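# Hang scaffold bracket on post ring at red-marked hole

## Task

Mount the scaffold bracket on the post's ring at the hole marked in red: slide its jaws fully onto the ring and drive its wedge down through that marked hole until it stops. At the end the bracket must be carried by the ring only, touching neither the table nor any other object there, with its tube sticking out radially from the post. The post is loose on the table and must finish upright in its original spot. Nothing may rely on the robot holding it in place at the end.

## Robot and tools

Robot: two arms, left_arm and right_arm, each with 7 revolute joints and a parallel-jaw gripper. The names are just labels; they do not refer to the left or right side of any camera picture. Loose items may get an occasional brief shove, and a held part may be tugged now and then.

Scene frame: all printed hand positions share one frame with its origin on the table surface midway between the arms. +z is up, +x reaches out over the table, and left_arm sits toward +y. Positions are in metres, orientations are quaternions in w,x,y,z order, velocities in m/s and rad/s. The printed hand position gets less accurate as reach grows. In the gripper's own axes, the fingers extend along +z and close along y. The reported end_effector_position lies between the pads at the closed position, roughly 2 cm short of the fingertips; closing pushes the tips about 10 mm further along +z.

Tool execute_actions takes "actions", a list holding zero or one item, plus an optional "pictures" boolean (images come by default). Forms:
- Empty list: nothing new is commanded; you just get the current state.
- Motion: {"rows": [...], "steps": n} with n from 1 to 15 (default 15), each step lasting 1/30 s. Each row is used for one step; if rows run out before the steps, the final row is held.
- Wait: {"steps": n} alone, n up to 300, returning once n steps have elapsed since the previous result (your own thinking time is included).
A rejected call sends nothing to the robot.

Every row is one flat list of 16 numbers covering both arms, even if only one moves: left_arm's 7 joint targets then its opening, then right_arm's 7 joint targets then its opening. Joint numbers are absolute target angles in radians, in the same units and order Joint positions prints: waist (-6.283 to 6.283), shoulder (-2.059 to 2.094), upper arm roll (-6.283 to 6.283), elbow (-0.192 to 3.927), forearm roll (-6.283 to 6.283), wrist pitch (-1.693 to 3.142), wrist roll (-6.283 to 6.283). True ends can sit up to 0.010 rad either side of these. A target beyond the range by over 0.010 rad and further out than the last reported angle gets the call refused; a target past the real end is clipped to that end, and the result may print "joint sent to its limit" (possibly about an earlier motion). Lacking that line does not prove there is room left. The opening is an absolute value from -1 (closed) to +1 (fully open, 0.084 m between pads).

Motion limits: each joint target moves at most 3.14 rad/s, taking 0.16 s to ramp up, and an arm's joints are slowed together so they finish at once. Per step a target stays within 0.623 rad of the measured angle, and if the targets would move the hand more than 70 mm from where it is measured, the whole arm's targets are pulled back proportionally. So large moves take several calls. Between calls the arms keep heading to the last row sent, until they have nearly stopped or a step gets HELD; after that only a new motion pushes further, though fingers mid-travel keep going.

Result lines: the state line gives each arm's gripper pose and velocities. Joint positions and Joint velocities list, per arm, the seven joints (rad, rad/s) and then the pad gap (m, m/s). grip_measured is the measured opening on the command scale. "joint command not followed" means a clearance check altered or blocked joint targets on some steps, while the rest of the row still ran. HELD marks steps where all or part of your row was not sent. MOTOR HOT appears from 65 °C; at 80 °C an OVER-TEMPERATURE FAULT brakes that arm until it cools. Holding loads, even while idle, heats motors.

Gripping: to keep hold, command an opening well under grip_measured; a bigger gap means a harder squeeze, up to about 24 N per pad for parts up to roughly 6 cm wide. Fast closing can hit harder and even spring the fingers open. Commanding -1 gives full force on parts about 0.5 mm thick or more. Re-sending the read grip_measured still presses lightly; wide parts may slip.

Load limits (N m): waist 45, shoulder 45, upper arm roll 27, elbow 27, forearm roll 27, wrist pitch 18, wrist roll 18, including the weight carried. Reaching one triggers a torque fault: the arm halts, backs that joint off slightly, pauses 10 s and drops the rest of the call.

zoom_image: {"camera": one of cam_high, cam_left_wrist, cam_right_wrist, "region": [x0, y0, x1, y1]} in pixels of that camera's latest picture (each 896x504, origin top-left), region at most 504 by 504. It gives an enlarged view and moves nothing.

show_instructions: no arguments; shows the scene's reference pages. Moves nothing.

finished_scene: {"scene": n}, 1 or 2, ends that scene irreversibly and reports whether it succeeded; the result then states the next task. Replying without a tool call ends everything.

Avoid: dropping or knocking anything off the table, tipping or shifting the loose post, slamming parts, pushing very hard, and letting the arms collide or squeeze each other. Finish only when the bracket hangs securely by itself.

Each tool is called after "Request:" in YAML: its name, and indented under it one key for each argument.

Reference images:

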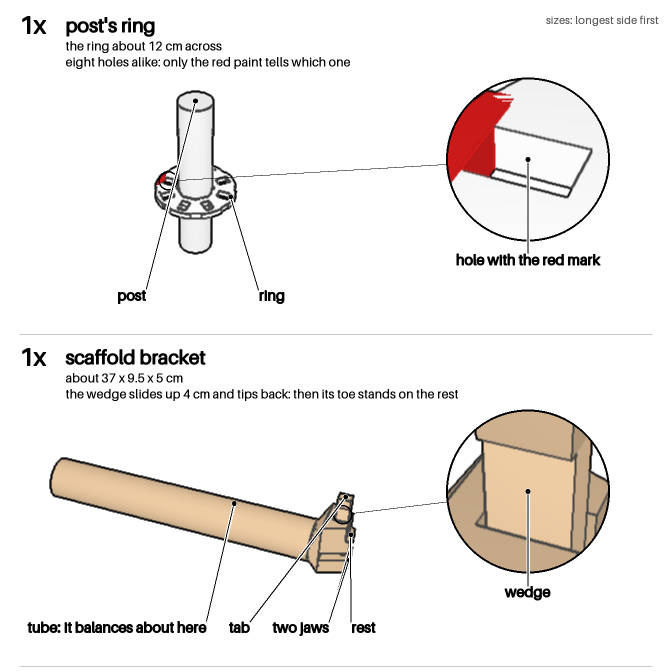

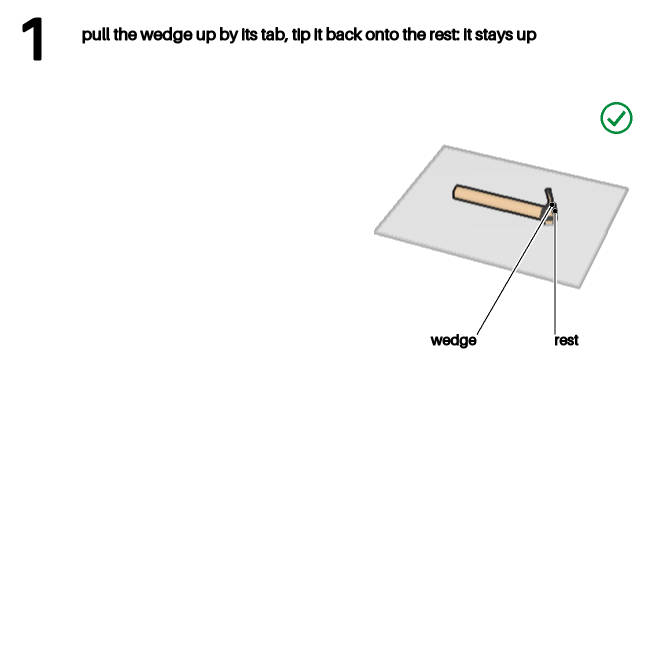

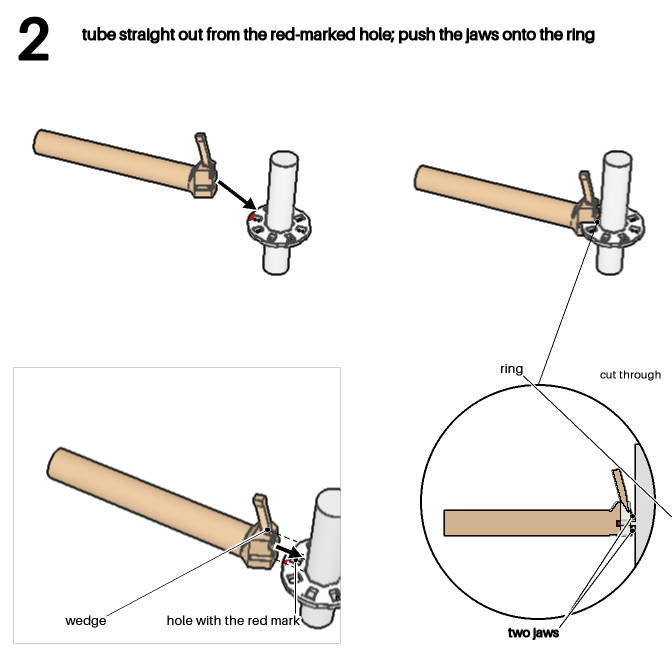

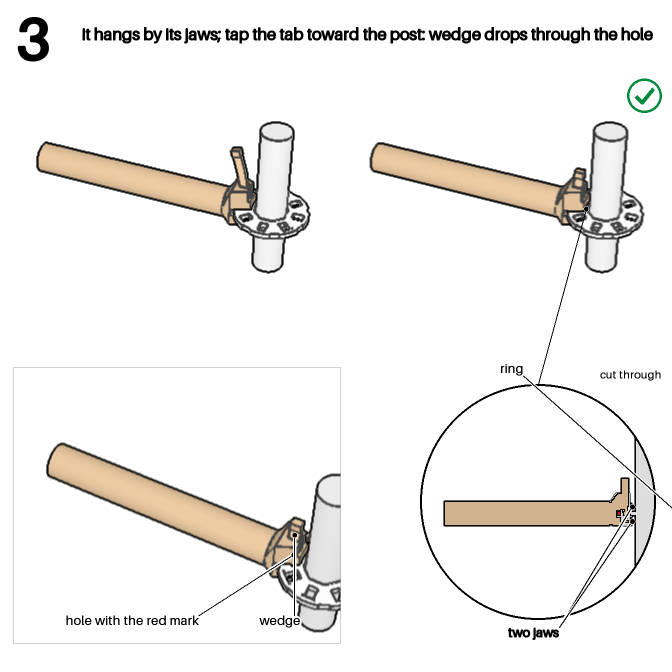

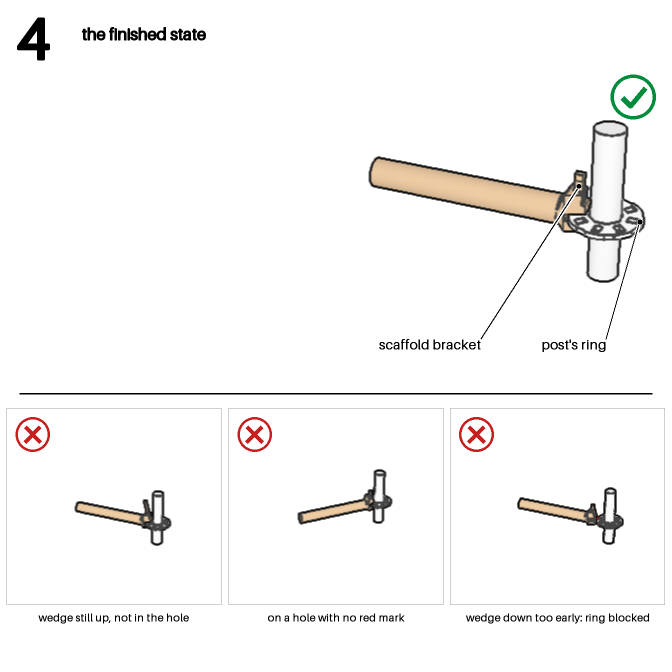

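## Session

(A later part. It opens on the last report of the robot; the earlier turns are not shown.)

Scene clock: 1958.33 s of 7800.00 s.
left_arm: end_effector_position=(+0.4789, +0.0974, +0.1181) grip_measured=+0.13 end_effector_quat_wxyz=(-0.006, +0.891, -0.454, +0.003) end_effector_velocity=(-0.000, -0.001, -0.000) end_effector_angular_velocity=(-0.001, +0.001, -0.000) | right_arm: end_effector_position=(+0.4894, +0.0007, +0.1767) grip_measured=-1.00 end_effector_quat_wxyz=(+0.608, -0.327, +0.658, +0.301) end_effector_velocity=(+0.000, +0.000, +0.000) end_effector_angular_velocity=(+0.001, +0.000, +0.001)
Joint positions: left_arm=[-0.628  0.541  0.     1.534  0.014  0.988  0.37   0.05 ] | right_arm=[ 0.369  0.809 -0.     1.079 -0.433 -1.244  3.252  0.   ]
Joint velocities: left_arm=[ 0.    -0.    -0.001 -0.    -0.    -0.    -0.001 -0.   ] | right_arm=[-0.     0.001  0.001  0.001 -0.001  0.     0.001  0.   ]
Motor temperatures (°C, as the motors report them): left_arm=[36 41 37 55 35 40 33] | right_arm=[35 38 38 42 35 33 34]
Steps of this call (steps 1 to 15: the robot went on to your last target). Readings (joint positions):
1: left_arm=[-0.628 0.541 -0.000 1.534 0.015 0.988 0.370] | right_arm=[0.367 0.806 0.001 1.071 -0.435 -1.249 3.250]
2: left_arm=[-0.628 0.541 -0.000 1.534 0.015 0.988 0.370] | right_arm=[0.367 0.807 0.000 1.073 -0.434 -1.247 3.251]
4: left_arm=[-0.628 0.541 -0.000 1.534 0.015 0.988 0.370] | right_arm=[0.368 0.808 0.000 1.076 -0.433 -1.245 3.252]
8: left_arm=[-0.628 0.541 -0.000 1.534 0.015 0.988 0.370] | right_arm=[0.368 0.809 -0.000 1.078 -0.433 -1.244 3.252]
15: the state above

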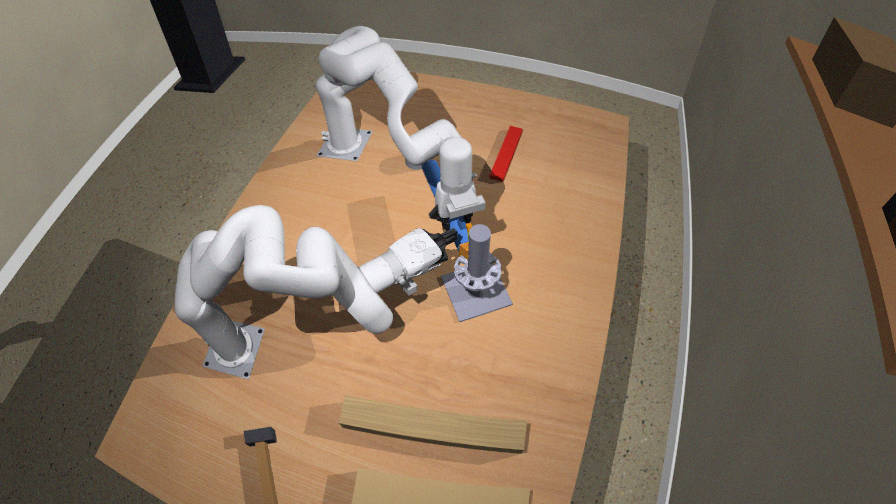

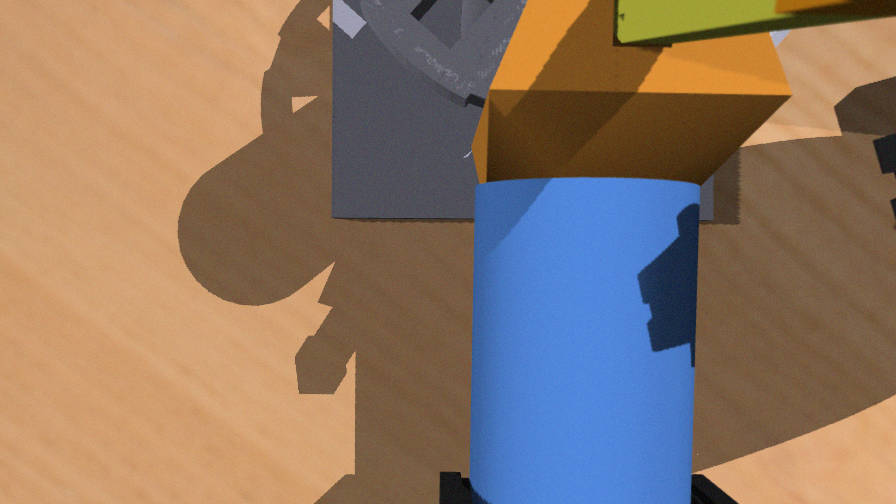

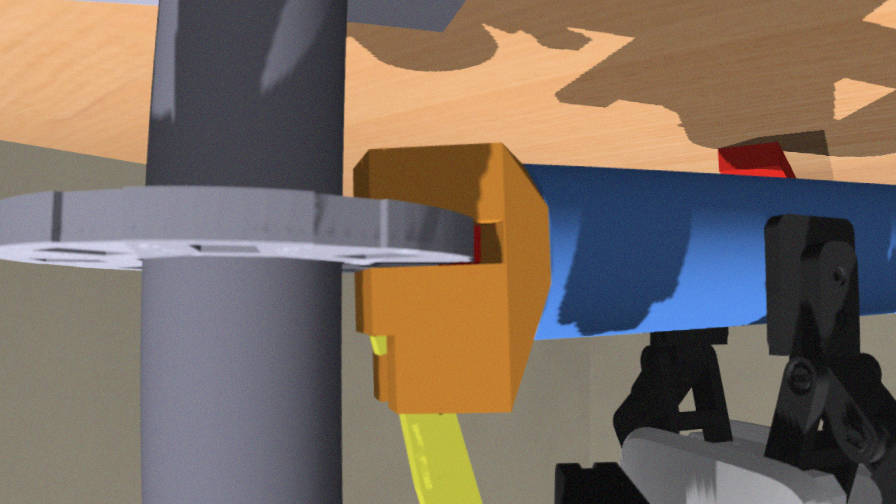

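Request:
execute_actions:
  actions:
    - {"rows": [[-0.6277,0.5409,0,1.5344,0.0145,0.9882,0.3698,-1,0.3718,0.8144,0,1.092,-0.4306,-1.2362,3.2549,-1],[-0.6277,0.5409,0,1.5344,0.0145,0.9882,0.3698,-1,0.375,0.8194,0,1.1047,-0.4283,-1.2289,3.2575,-1],[-0.6277,0.5409,0,1.5344,0.0145,0.9882,0.3698,-1,0.3783,0.8244,0,1.1175,-0.426,-1.2215,3.2602,-1],[-0.6277,0.5409,0,1.5344,0.0145,0.9882,0.3698,-1,0.3815,0.8294,0,1.1302,-0.4237,-1.2142,3.2629,-1],[-0.6277,0.5409,0,1.5344,0.0145,0.9882,0.3698,-1,0.3847,0.8344,0,1.143,-0.4214,-1.2068,3.2656,-1],[-0.6277,0.5409,0,1.5344,0.0145,0.9882,0.3698,-1,0.3879,0.8394,0,1.1557,-0.4191,-1.1994,3.2682,-1],[-0.6277,0.5409,0,1.5344,0.0145,0.9882,0.3698,-1,0.3912,0.8444,0,1.1685,-0.4168,-1.1921,3.2709,-1],[-0.6277,0.5409,0,1.5344,0.0145,0.9882,0.3698,-1,0.3944,0.8494,0,1.1812,-0.4145,-1.1847,3.2736,-1]], "steps": 15}
  pictures: false

Request:
execute_actions:
  actions:
    - {"steps": 10}

Scene clock: 1974.73 s of 7800.00 s.
left_arm: end_effector_position=(+0.4789, +0.0974, +0.1181) grip_measured=+0.13 end_effector_quat_wxyz=(-0.006, +0.891, -0.454, +0.003) end_effector_velocity=(+0.000, +0.001, -0.000) end_effector_angular_velocity=(+0.001, -0.000, -0.000) | right_arm: end_effector_position=(+0.5041, +0.0231, +0.1775) grip_measured=-1.00 end_effector_quat_wxyz=(+0.608, -0.326, +0.658, +0.301) end_effector_velocity=(+0.008, +0.000, -0.001) end_effector_angular_velocity=(-0.005, +0.001, -0.011)
Joint positions: left_arm=[-0.628  0.541  0.     1.534  0.015  0.988  0.37   0.05 ] | right_arm=[ 0.394  0.848  0.     1.178 -0.415 -1.186  3.273  0.   ]
Joint velocities: left_arm=[ 0.     0.     0.001 -0.     0.     0.     0.001 -0.   ] | right_arm=[ 0.002  0.011 -0.007  0.026  0.006  0.018  0.006  0.   ]
Motor temperatures (°C, as the motors report them): left_arm=[36 42 37 55 35 40 33] | right_arm=[35 39 38 43 35 33 34]
Steps of this call (steps 1 to 15: the robot went on to your last target; steps 16 to 90: nothing new was sent; then 12.90 s passed at rest; steps 91 to 105: all 15 steps of this action). Readings (joint positions):
91: left_arm=[-0.628 0.541 0.000 1.534 0.015 0.988 0.370] | right_arm=[0.369 0.809 -0.000 1.079 -0.433 -1.243 3.252]
92: left_arm=[-0.628 0.541 0.000 1.534 0.015 0.988 0.370] | right_arm=[0.369 0.810 -0.000 1.082 -0.432 -1.242 3.253]
94: left_arm=[-0.628 0.541 -0.000 1.534 0.014 0.988 0.370] | right_arm=[0.373 0.816 -0.001 1.096 -0.430 -1.233 3.256]
98: left_arm=[-0.628 0.541 -0.000 1.534 0.015 0.988 0.370] | right_arm=[0.384 0.833 0.000 1.141 -0.422 -1.208 3.265]
105: the state above

Scene clock: 1975.07 s of 7800.00 s.
left_arm: end_effector_position=(+0.4789, +0.0974, +0.1181) grip_measured=+0.13 end_effector_quat_wxyz=(-0.006, +0.891, -0.454, +0.003) end_effector_velocity=(-0.000, +0.001, -0.001) end_effector_angular_velocity=(+0.001, +0.001, +0.000) | right_arm: end_effector_position=(+0.5046, +0.0236, +0.1775) grip_measured=-1.00 end_effector_quat_wxyz=(+0.608, -0.326, +0.658, +0.301) end_effector_velocity=(+0.000, +0.000, +0.000) end_effector_angular_velocity=(+0.001, +0.001, -0.000)
Joint positions: left_arm=[-0.628  0.541  0.     1.534  0.014  0.988  0.37   0.05 ] | right_arm=[ 0.394  0.849 -0.     1.181 -0.415 -1.185  3.274  0.   ]
Joint velocities: left_arm=[ 0.001  0.    -0.    -0.001  0.001 -0.    -0.     0.   ] | right_arm=[0.    0.001 0.    0.002 0.001 0.    0.002 0.   ]
Motor temperatures (°C, as the motors report them): left_arm=[36 42 37 55 35 40 33] | right_arm=[35 39 38 43 35 33 34]
Steps of this call (steps 1 to 10: the robot went on to your last target). Readings (joint positions):
1: left_arm=[-0.628 0.541 -0.000 1.534 0.014 0.988 0.370] | right_arm=[0.394 0.849 -0.000 1.179 -0.415 -1.186 3.273]
2: left_arm=[-0.628 0.541 0.000 1.534 0.014 0.988 0.370] | right_arm=[0.394 0.849 -0.000 1.180 -0.415 -1.186 3.273]
4: left_arm=[-0.628 0.541 -0.000 1.534 0.014 0.988 0.370] | right_arm=[0.394 0.849 -0.000 1.180 -0.415 -1.185 3.273]
8: left_arm=[-0.628 0.541 -0.000 1.534 0.015 0.988 0.370] | right_arm=[0.394 0.849 -0.000 1.181 -0.415 -1.185 3.274]
10: the state above

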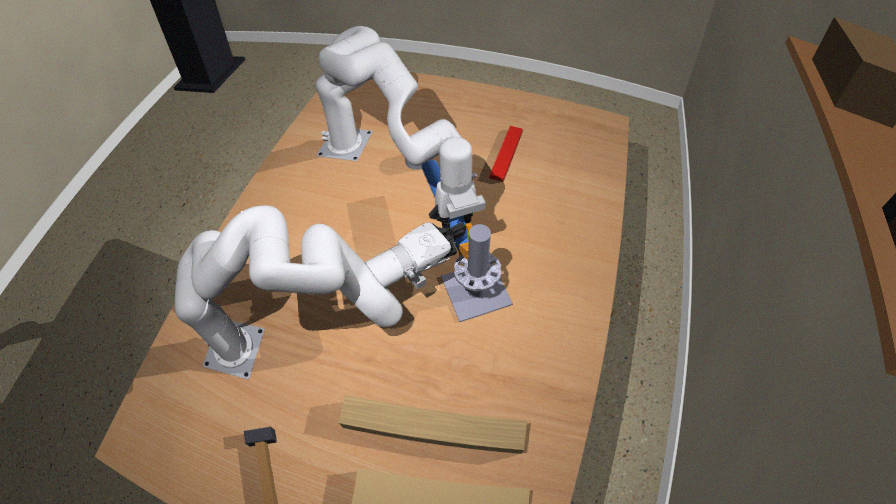

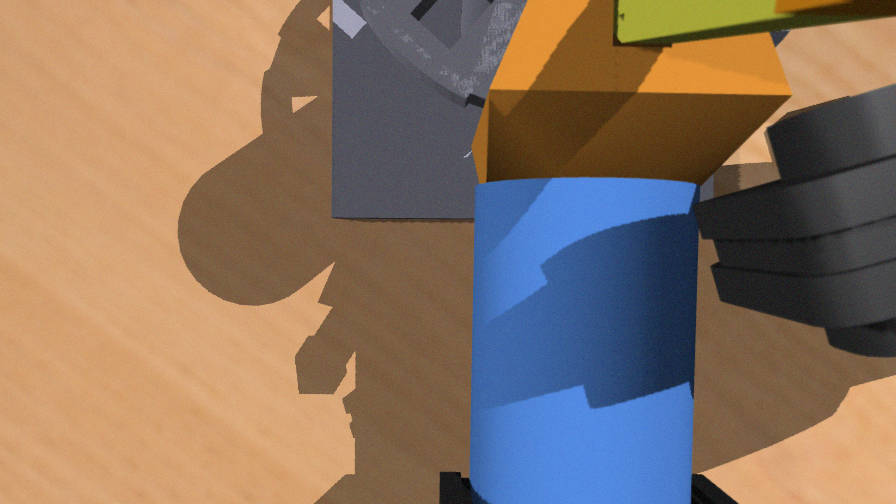

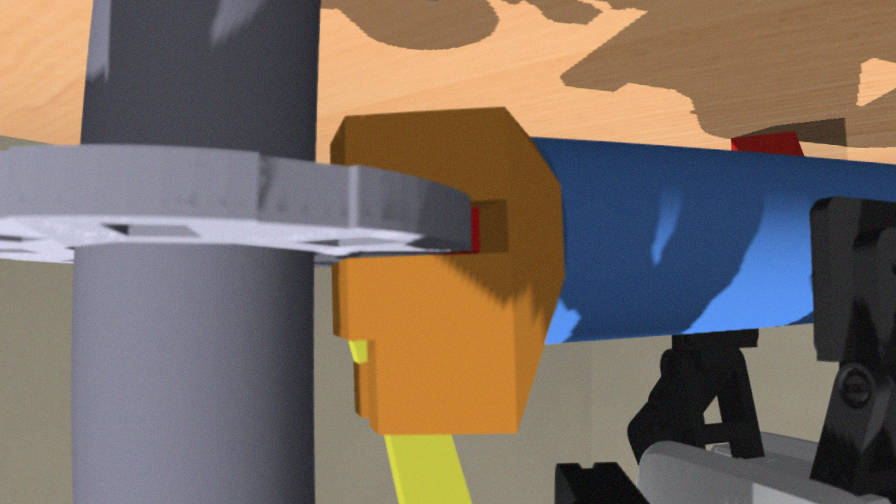

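Request:
execute_actions:
  actions:
    - {"rows": [[-0.6277,0.5409,0,1.5344,0.0145,0.9882,0.3698,-1,0.394,0.8542,0,1.1925,-0.416,-1.1788,3.2766,-1],[-0.6277,0.5409,0,1.5344,0.0145,0.9882,0.3698,-1,0.3936,0.859,0,1.2038,-0.4176,-1.1729,3.2796,-1],[-0.6277,0.5409,0,1.5344,0.0145,0.9882,0.3698,-1,0.3932,0.8639,0,1.2151,-0.4191,-1.167,3.2826,-1],[-0.6277,0.5409,0,1.5344,0.0145,0.9882,0.3698,-1,0.3928,0.8687,0,1.2264,-0.4207,-1.1611,3.2856,-1],[-0.6277,0.5409,0,1.5344,0.0145,0.9882,0.3698,-1,0.3924,0.8735,0,1.2377,-0.4222,-1.1552,3.2886,-1]], "steps": 15}

Scene clock: 2026.20 s of 7800.00 s.
left_arm: end_effector_position=(+0.4789, +0.0974, +0.1181) grip_measured=+0.13 end_effector_quat_wxyz=(-0.006, +0.891, -0.454, +0.003) end_effector_velocity=(-0.000, +0.000, -0.000) end_effector_angular_velocity=(+0.001, +0.001, +0.001) | right_arm: end_effector_position=(+0.5153, +0.0303, +0.1773) grip_measured=-1.00 end_effector_quat_wxyz=(+0.608, -0.326, +0.658, +0.301) end_effector_velocity=(+0.002, +0.001, +0.001) end_effector_angular_velocity=(+0.001, -0.002, -0.000)
Joint positions: left_arm=[-0.628  0.541 -0.     1.534  0.014  0.988  0.37   0.05 ] | right_arm=[ 0.392  0.873  0.     1.237 -0.422 -1.156  3.288  0.   ]
Joint velocities: left_arm=[ 0.    -0.     0.    -0.001  0.     0.    -0.001  0.   ] | right_arm=[-0.     0.001  0.     0.008 -0.001  0.004  0.002  0.   ]
Motor temperatures (°C, as the motors report them): left_arm=[36 42 37 56 35 40 33] | right_arm=[35 39 38 43 35 33 34]
Steps of this call (steps 1 to 15: the robot went on to your last target; steps 16 to 90: nothing new was sent; then 47.63 s passed at rest; steps 91 to 105: all 15 steps of this action). Readings (joint positions):
91: left_arm=[-0.628 0.541 0.000 1.534 0.014 0.988 0.370] | right_arm=[0.394 0.849 -0.000 1.181 -0.415 -1.185 3.274]
92: left_arm=[-0.628 0.541 -0.000 1.534 0.014 0.988 0.370] | right_arm=[0.394 0.850 0.000 1.184 -0.415 -1.183 3.274]
94: left_arm=[-0.628 0.541 -0.000 1.534 0.014 0.988 0.370] | right_arm=[0.394 0.856 0.000 1.197 -0.417 -1.176 3.278]
98: left_arm=[-0.628 0.541 0.000 1.534 0.015 0.988 0.370] | right_arm=[0.393 0.869 -0.000 1.228 -0.421 -1.160 3.286]
105: the state above

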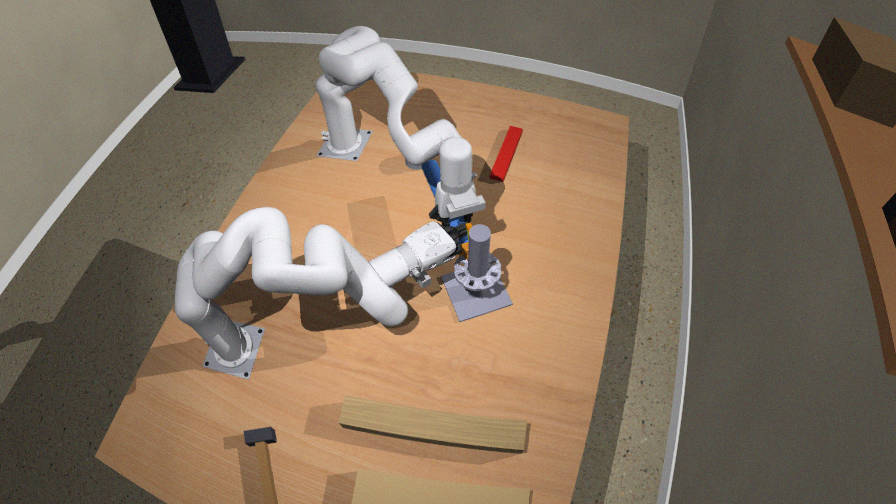

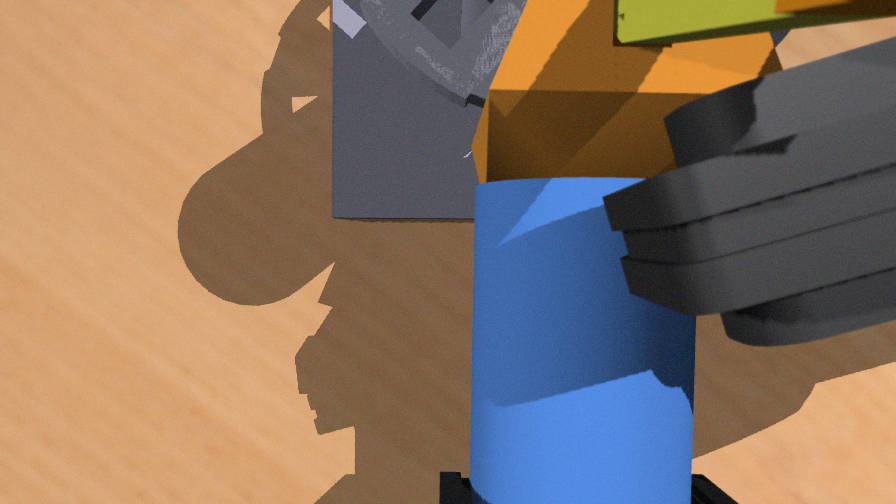

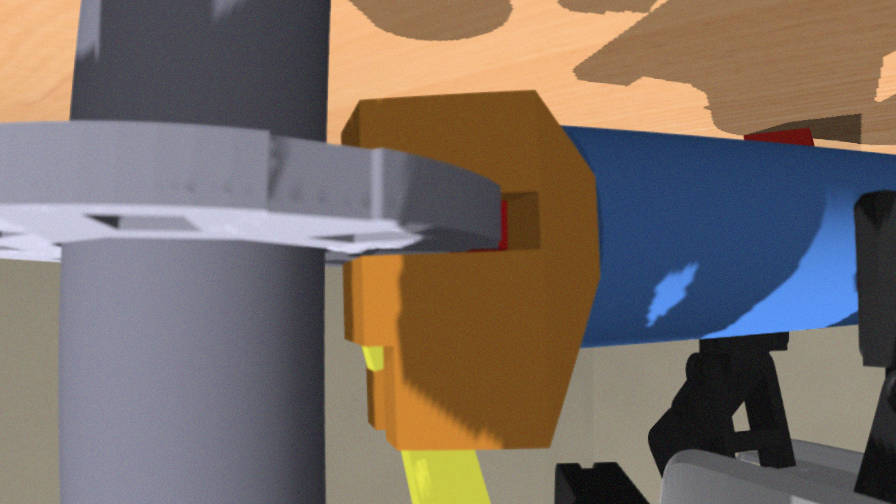

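Request:
execute_actions:
  actions:
    - {"rows": [[-0.6277,0.5409,0,1.5344,0.0145,0.9882,0.3698,-1,0.3889,0.8739,0,1.2387,-0.426,-1.1552,3.2901,-1],[-0.6277,0.5409,0,1.5344,0.0145,0.9882,0.3698,-1,0.3855,0.8742,0,1.2396,-0.4299,-1.1553,3.2916,-1],[-0.6277,0.5409,0,1.5344,0.0145,0.9882,0.3698,-1,0.382,0.8746,0,1.2406,-0.4337,-1.1553,3.2931,-1],[-0.6277,0.5409,0,1.5344,0.0145,0.9882,0.3698,-1,0.3786,0.875,0,1.2415,-0.4376,-1.1554,3.2946,-1],[-0.6277,0.5409,0,1.5344,0.0145,0.9882,0.3698,-1,0.3751,0.8754,0,1.2425,-0.4414,-1.1554,3.2961,-1],[-0.6277,0.5409,0,1.5344,0.0145,0.9882,0.3698,-1,0.3716,0.8757,0,1.2434,-0.4452,-1.1555,3.2976,-1],[-0.6277,0.5409,0,1.5344,0.0145,0.9882,0.3698,-1,0.3682,0.8761,0,1.2444,-0.4491,-1.1555,3.2991,-1],[-0.6277,0.5409,0,1.5344,0.0145,0.9882,0.3698,-1,0.3647,0.8765,0,1.2453,-0.4529,-1.1556,3.3006,-1],[-0.6277,0.5409,0,1.5344,0.0145,0.9882,0.3698,-1,0.3613,0.8768,0,1.2463,-0.4568,-1.1556,3.3021,-1],[-0.6277,0.5409,0,1.5344,0.0145,0.9882,0.3698,-1,0.3578,0.8772,0,1.2472,-0.4606,-1.1557,3.3037,-1],[-0.6277,0.5409,0,1.5344,0.0145,0.9882,0.3698,-1,0.3543,0.8776,0,1.2482,-0.4644,-1.1557,3.3052,-1],[-0.6277,0.5409,0,1.5344,0.0145,0.9882,0.3698,-1,0.3509,0.8779,0,1.2491,-0.4683,-1.1557,3.3067,-1]], "steps": 15}
  pictures: false

Request:
execute_actions:
  actions:
    - {"steps": 15}

Scene clock: 2042.63 s of 7800.00 s.
left_arm: end_effector_position=(+0.4790, +0.0971, +0.1186) grip_measured=+0.13 end_effector_quat_wxyz=(-0.006, +0.891, -0.454, +0.004) end_effector_velocity=(-0.000, +0.001, +0.004) end_effector_angular_velocity=(+0.001, -0.002, -0.000) | right_arm: end_effector_position=(+0.5244, +0.0178, +0.1767) grip_measured=-1.00 end_effector_quat_wxyz=(+0.607, -0.327, +0.659, +0.302) end_effector_velocity=(+0.008, -0.010, -0.001) end_effector_angular_velocity=(+0.006, +0.003, -0.000)
Joint positions: left_arm=[-0.628  0.54  -0.     1.535  0.014  0.988  0.37   0.05 ] | right_arm=[ 0.355  0.878  0.001  1.247 -0.465 -1.155  3.305  0.   ]
Joint velocities: left_arm=[-0.    -0.008  0.001 -0.002  0.002  0.006  0.     0.001] | right_arm=[-0.032  0.009  0.004  0.014 -0.033 -0.002  0.017  0.   ]
Motor temperatures (°C, as the motors report them): left_arm=[36 42 37 56 35 40 33] | right_arm=[35 39 38 43 35 33 34]
Steps of this call (steps 1 to 15: the robot went on to your last target; steps 16 to 90: nothing new was sent; then 12.93 s passed at rest; steps 91 to 105: all 15 steps of this action). Readings (joint positions):
91: left_arm=[-0.628 0.541 0.000 1.534 0.014 0.988 0.370] | right_arm=[0.392 0.874 0.000 1.238 -0.422 -1.155 3.289]
92: left_arm=[-0.628 0.541 -0.000 1.534 0.014 0.988 0.370] | right_arm=[0.392 0.874 0.000 1.238 -0.423 -1.155 3.289]
94: left_arm=[-0.628 0.541 0.000 1.534 0.015 0.988 0.370] | right_arm=[0.388 0.874 0.001 1.239 -0.428 -1.155 3.291]
98: left_arm=[-0.628 0.541 -0.000 1.534 0.014 0.988 0.370] | right_arm=[0.375 0.875 -0.000 1.242 -0.441 -1.155 3.296]
105: the state above

Scene clock: 2043.13 s of 7800.00 s.
left_arm: end_effector_position=(+0.4790, +0.0972, +0.1184) grip_measured=+0.13 end_effector_quat_wxyz=(-0.006, +0.891, -0.454, +0.004) end_effector_velocity=(+0.000, +0.000, -0.000) end_effector_angular_velocity=(+0.000, +0.000, +0.000) | right_arm: end_effector_position=(+0.5252, +0.0170, +0.1773) grip_measured=-1.00 end_effector_quat_wxyz=(+0.607, -0.327, +0.658, +0.302) end_effector_velocity=(+0.001, -0.001, +0.001) end_effector_angular_velocity=(+0.001, -0.001, -0.003)
Joint positions: left_arm=[-0.628  0.541 -0.     1.535  0.014  0.988  0.37   0.05 ] | right_arm=[ 0.352  0.878  0.001  1.249 -0.469 -1.156  3.307  0.   ]
Joint velocities: left_arm=[ 0.  0. -0. -0.  0. -0.  0.  0.] | right_arm=[-0.002 -0.001 -0.     0.001  0.001 -0.     0.001  0.   ]
Motor temperatures (°C, as the motors report them): left_arm=[36 42 37 56 35 40 33] | right_arm=[35 39 38 43 35 33 34]
Steps of this call (steps 1 to 15: the robot went on to your last target). Readings (joint positions):
1: left_arm=[-0.628 0.540 -0.000 1.535 0.014 0.988 0.370] | right_arm=[0.354 0.878 0.001 1.248 -0.466 -1.156 3.306]
2: left_arm=[-0.628 0.540 -0.000 1.535 0.014 0.988 0.370] | right_arm=[0.353 0.878 0.001 1.248 -0.467 -1.156 3.306]
4: left_arm=[-0.628 0.541 -0.000 1.535 0.014 0.988 0.370] | right_arm=[0.353 0.878 0.001 1.248 -0.468 -1.156 3.306]
8: left_arm=[-0.628 0.540 -0.000 1.535 0.014 0.988 0.370] | right_arm=[0.352 0.878 0.001 1.249 -0.469 -1.156 3.307]
15: the state above
All arms were judged still, so your last target was given up. Only a new action makes them travel on or press farther. Fingers that are still opening or closing keep moving.

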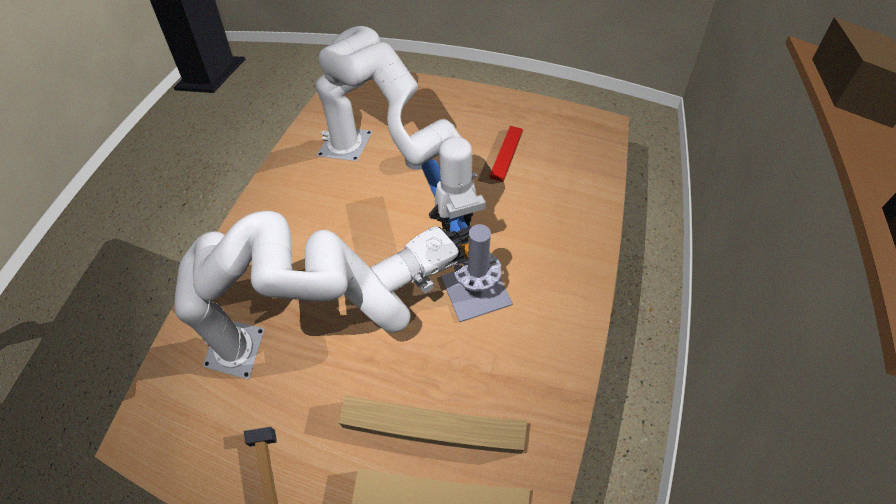

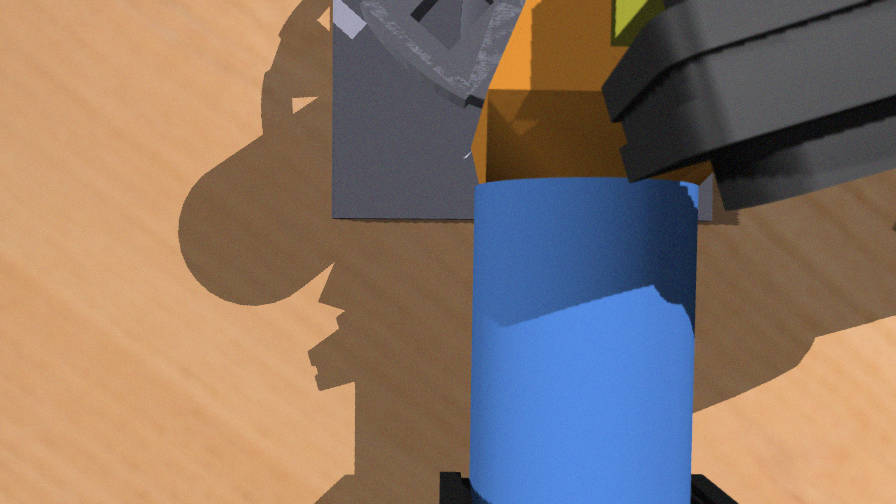

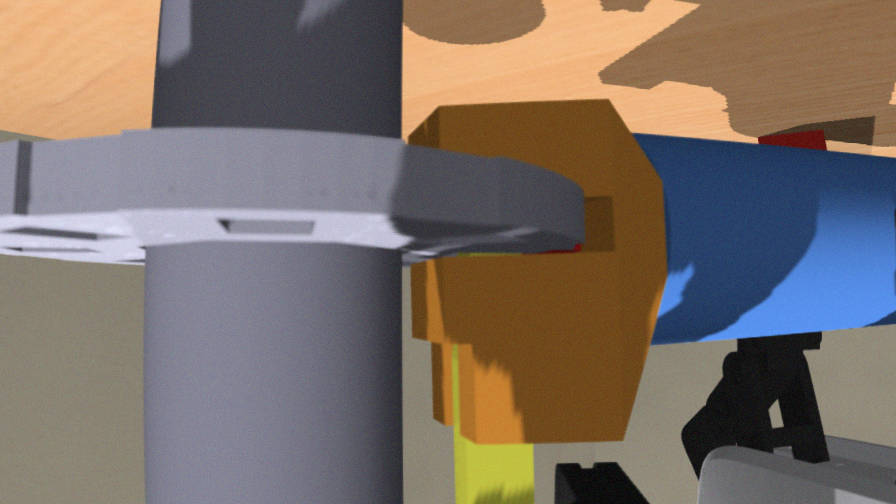

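Request:
execute_actions:
  actions:
    - {"rows": [[-0.6277,0.5409,0,1.5344,0.0145,0.9882,0.3698,-1,0.3543,0.8776,0,1.2482,-0.4644,-1.1557,3.3052,-1],[-0.6277,0.5409,0,1.5344,0.0145,0.9882,0.3698,-1,0.3578,0.8772,0,1.2472,-0.4606,-1.1557,3.3037,-1],[-0.6277,0.5409,0,1.5344,0.0145,0.9882,0.3698,-1,0.3613,0.8768,0,1.2463,-0.4568,-1.1556,3.3021,-1],[-0.6277,0.5409,0,1.5344,0.0145,0.9882,0.3698,-1,0.3647,0.8765,0,1.2453,-0.4529,-1.1556,3.3006,-1],[-0.6277,0.5409,0,1.5344,0.0145,0.9882,0.3698,-1,0.3682,0.8761,0,1.2444,-0.4491,-1.1555,3.2991,-1],[-0.6277,0.5409,0,1.5344,0.0145,0.9882,0.3698,-1,0.3716,0.8757,0,1.2434,-0.4452,-1.1555,3.2976,-1]], "steps": 15}

Scene clock: 2055.00 s of 7800.00 s.
left_arm: end_effector_position=(+0.4782, +0.0975, +0.1174) grip_measured=+0.13 end_effector_quat_wxyz=(-0.006, +0.891, -0.454, +0.002) end_effector_velocity=(+0.000, -0.000, +0.000) end_effector_angular_velocity=(-0.001, -0.002, -0.000) | right_arm: end_effector_position=(+0.5218, +0.0223, +0.1776) grip_measured=-1.00 end_effector_quat_wxyz=(+0.608, -0.326, +0.658, +0.300) end_effector_velocity=(-0.006, +0.006, -0.003) end_effector_angular_velocity=(-0.001, +0.005, +0.013)
Joint positions: left_arm=[-0.628  0.541 -0.     1.533  0.015  0.989  0.37   0.05 ] | right_arm=[ 0.37   0.876 -0.001  1.244 -0.445 -1.155  3.298  0.   ]
Joint velocities: left_arm=[-0.    -0.     0.     0.001  0.    -0.001  0.     0.   ] | right_arm=[ 0.008  0.002  0.005 -0.004 -0.001 -0.    -0.002  0.   ]
Motor temperatures (°C, as the motors report them): left_arm=[36 42 37 54 35 39 33] | right_arm=[35 39 38 44 35 33 34]
Steps of this call (steps 1 to 90: nothing new was sent; then 8.37 s passed at rest; steps 91 to 105: all 15 steps of this action). Readings (joint positions):
91: left_arm=[-0.628 0.541 -0.000 1.534 0.014 0.988 0.370] | right_arm=[0.351 0.878 0.000 1.249 -0.468 -1.156 3.307]
92: left_arm=[-0.628 0.541 -0.000 1.534 0.014 0.988 0.370] | right_arm=[0.352 0.878 -0.000 1.249 -0.467 -1.156 3.306]
94: left_arm=[-0.628 0.541 0.000 1.534 0.015 0.989 0.370] | right_arm=[0.355 0.877 -0.001 1.248 -0.462 -1.156 3.304]
98: left_arm=[-0.628 0.541 0.000 1.533 0.015 0.989 0.370] | right_arm=[0.365 0.876 -0.003 1.246 -0.449 -1.156 3.300]
105: the state above

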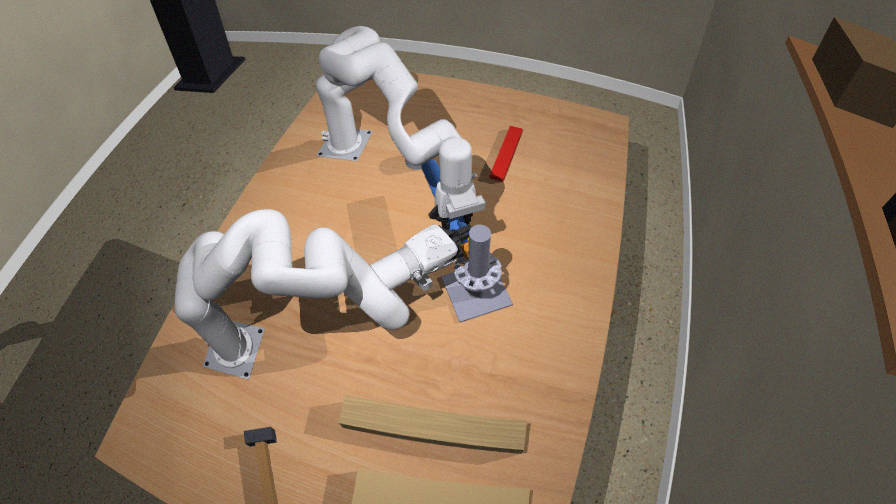

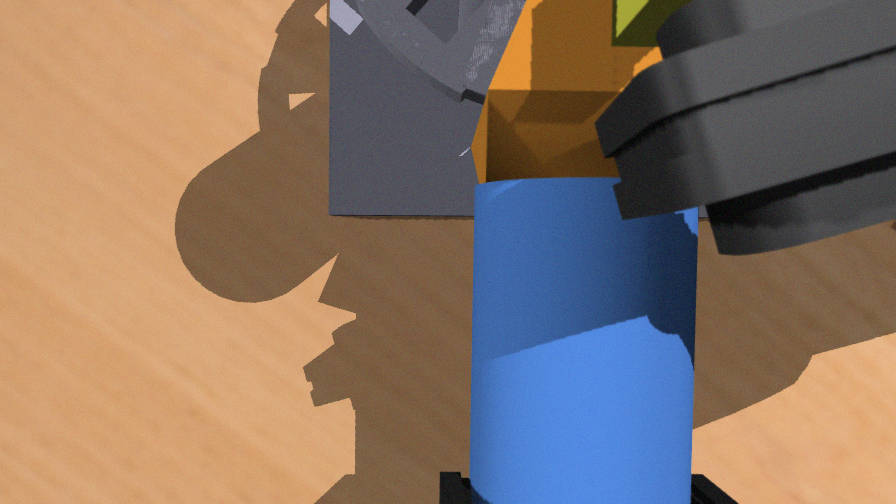

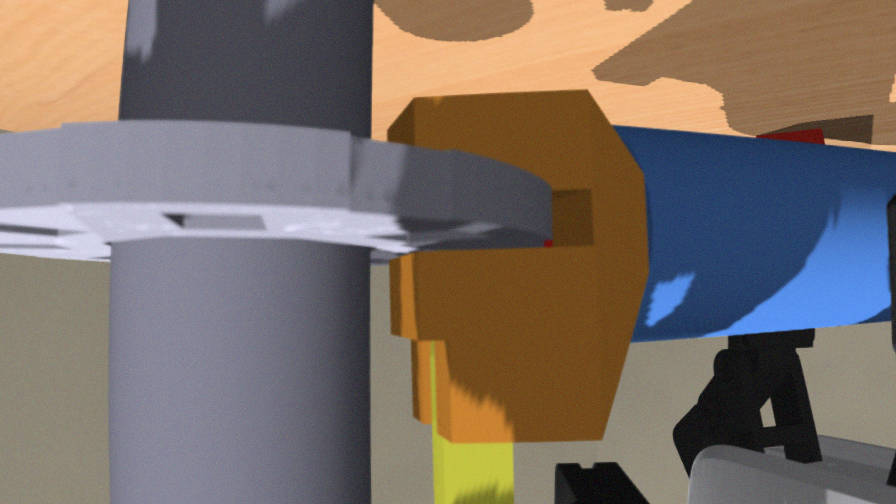

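Request:
execute_actions:
  actions:
    - {"rows": [[-0.6277,0.5409,0,1.5344,0.0145,0.9882,0.3698,-1,0.3751,0.8754,0,1.2425,-0.4414,-1.1554,3.2961,-1],[-0.6277,0.5409,0,1.5344,0.0145,0.9882,0.3698,-1,0.3786,0.875,0,1.2415,-0.4376,-1.1554,3.2946,-1],[-0.6277,0.5409,0,1.5344,0.0145,0.9882,0.3698,-1,0.379,0.870,0,1.230,-0.436,-1.161,3.2916,-1],[-0.6277,0.5409,0,1.5344,0.0145,0.9882,0.3698,-1,0.3794,0.862,0,1.212,-0.434,-1.170,3.287,-1],[-0.6277,0.5409,0,1.5344,0.0145,0.9882,0.3698,-1,0.380,0.851,0,1.185,-0.430,-1.185,3.280,-1],[-0.6277,0.5409,0,1.5344,0.0145,0.9882,0.3698,-1,0.375,0.841,0,1.159,-0.433,-1.1997,3.274,-1],[-0.6277,0.5409,0,1.5344,0.0145,0.9882,0.3698,-1,0.370,0.831,0,1.133,-0.436,-1.2144,3.268,-1],[-0.6277,0.5409,0,1.5344,0.0145,0.9882,0.3698,-1,0.365,0.8205,0,1.107,-0.439,-1.229,3.262,-1],[-0.6277,0.5409,0,1.5344,0.0145,0.9882,0.3698,-1,0.360,0.8104,0,1.0814,-0.442,-1.2438,3.256,-1],[-0.6277,0.5409,0,1.5344,0.0145,0.9882,0.3698,-1,0.355,0.8002,0,1.0555,-0.445,-1.2585,3.25,-1],[-0.6277,0.5409,0,1.5344,0.0145,0.9882,0.3698,-1,0.350,0.7901,0,1.0297,-0.4484,-1.2732,3.244,-1],[-0.6277,0.5409,0,1.5344,0.0145,0.9882,0.3698,-1,0.345,0.78,0,1.0038,-0.4514,-1.2879,3.238,-1],[-0.6277,0.5409,0,1.5344,0.0145,0.9882,0.3698,-1,0.340,0.7698,0,0.978,-0.4545,-1.3026,3.232,-1],[-0.6277,0.5409,0,1.5344,0.0145,0.9882,0.3698,-1,0.335,0.7597,0,0.952,-0.4575,-1.3173,3.226,-1],[-0.6277,0.5409,0,1.5344,0.0145,0.9882,0.3698,-1,0.3298,0.7495,0,0.9261,-0.4606,-1.40,3.22,-1]], "steps": 15}
  pictures: false

Request:
execute_actions:
  actions:
    - {"steps": 20}

Scene clock: 2083.23 s of 7800.00 s.
left_arm: end_effector_position=(+0.4789, +0.0974, +0.1181) grip_measured=+0.13 end_effector_quat_wxyz=(-0.006, +0.891, -0.454, +0.003) end_effector_velocity=(-0.000, -0.001, +0.000) end_effector_angular_velocity=(-0.000, -0.000, -0.001) | right_arm: end_effector_position=(+0.4810, -0.0150, +0.1766) grip_measured=-1.00 end_effector_quat_wxyz=(+0.608, -0.327, +0.658, +0.301) end_effector_velocity=(-0.136, -0.150, +0.013) end_effector_angular_velocity=(+0.029, -0.020, +0.003)
Joint positions: left_arm=[-0.628  0.541  0.     1.534  0.014  0.988  0.37   0.05 ] | right_arm=[ 0.347  0.786 -0.001  1.019 -0.45  -1.279  3.242  0.   ]
Joint velocities: left_arm=[-0.001  0.     0.     0.    -0.    -0.    -0.001 -0.   ] | right_arm=[-0.143 -0.297  0.001 -0.751 -0.087 -0.459 -0.175  0.   ]
Motor temperatures (°C, as the motors report them): left_arm=[36 42 37 54 35 39 33] | right_arm=[35 39 38 43 35 33 34]
Steps of this call (steps 1 to 15: the robot went on to your last target; steps 16 to 90: nothing new was sent; then 24.73 s passed at rest; steps 91 to 105: all 15 steps of this action). Readings (joint positions):
91: left_arm=[-0.628 0.541 0.000 1.534 0.014 0.988 0.370] | right_arm=[0.372 0.876 -0.000 1.243 -0.445 -1.155 3.298]
92: left_arm=[-0.628 0.541 -0.000 1.534 0.014 0.988 0.370] | right_arm=[0.372 0.876 -0.000 1.243 -0.444 -1.155 3.297]
94: left_arm=[-0.628 0.541 0.000 1.534 0.015 0.988 0.370] | right_arm=[0.376 0.874 -0.000 1.240 -0.440 -1.157 3.295]
98: left_arm=[-0.628 0.541 -0.000 1.534 0.014 0.988 0.370] | right_arm=[0.377 0.852 0.001 1.187 -0.434 -1.185 3.281]
105: the state above

Scene clock: 2083.90 s of 7800.00 s.
left_arm: end_effector_position=(+0.4789, +0.0974, +0.1181) grip_measured=+0.13 end_effector_quat_wxyz=(-0.006, +0.891, -0.454, +0.003) end_effector_velocity=(-0.000, -0.000, -0.000) end_effector_angular_velocity=(+0.000, +0.000, -0.000) | right_arm: end_effector_position=(+0.4600, -0.0358, +0.1948) grip_measured=-1.00 end_effector_quat_wxyz=(+0.629, -0.317, +0.637, +0.314) end_effector_velocity=(+0.000, -0.001, +0.000) end_effector_angular_velocity=(+0.001, +0.000, -0.000)
Joint positions: left_arm=[-0.628  0.541  0.     1.534  0.015  0.988  0.37   0.05 ] | right_arm=[ 0.33   0.75   0.     0.926 -0.461 -1.4    3.22   0.   ]
Joint velocities: left_arm=[-0.  0.  0.  0.  0.  0. -0. -0.] | right_arm=[-0.002 -0.001  0.    -0.002 -0.001 -0.001  0.001  0.   ]
Motor temperatures (°C, as the motors report them): left_arm=[36 42 37 54 35 39 33] | right_arm=[35 39 38 43 35 33 34]
Steps of this call (steps 1 to 20: the robot went on to your last target). Readings (joint positions):
1: left_arm=[-0.628 0.541 -0.000 1.534 0.015 0.988 0.370] | right_arm=[0.343 0.777 -0.001 0.995 -0.453 -1.298 3.236]
2: left_arm=[-0.628 0.541 0.000 1.534 0.015 0.988 0.370] | right_arm=[0.339 0.769 -0.001 0.974 -0.455 -1.323 3.231]
4: left_arm=[-0.628 0.541 -0.000 1.534 0.015 0.988 0.370] | right_arm=[0.333 0.758 -0.001 0.947 -0.458 -1.365 3.225]
8: left_arm=[-0.628 0.541 -0.000 1.534 0.015 0.988 0.370] | right_arm=[0.331 0.751 0.000 0.931 -0.460 -1.393 3.221]
20: the state above

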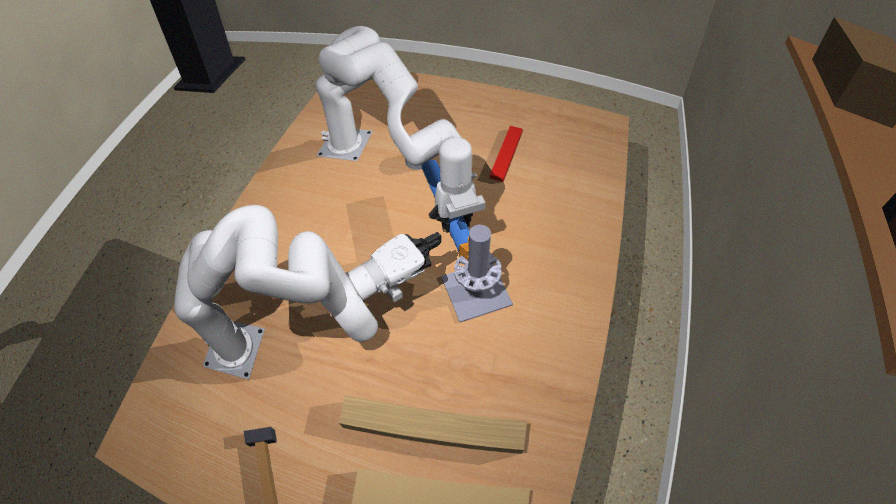

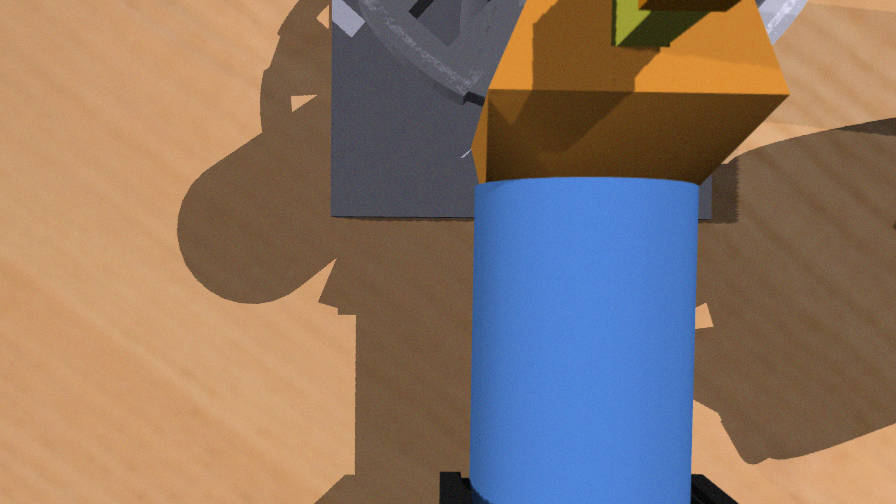

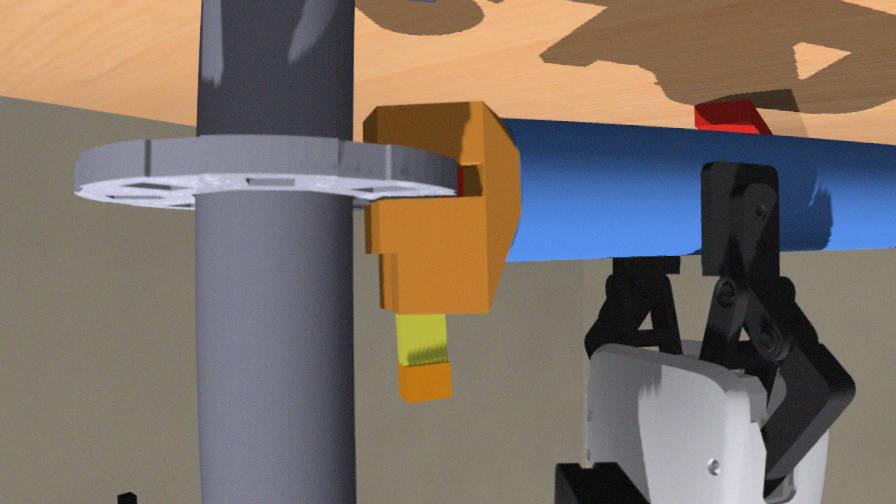

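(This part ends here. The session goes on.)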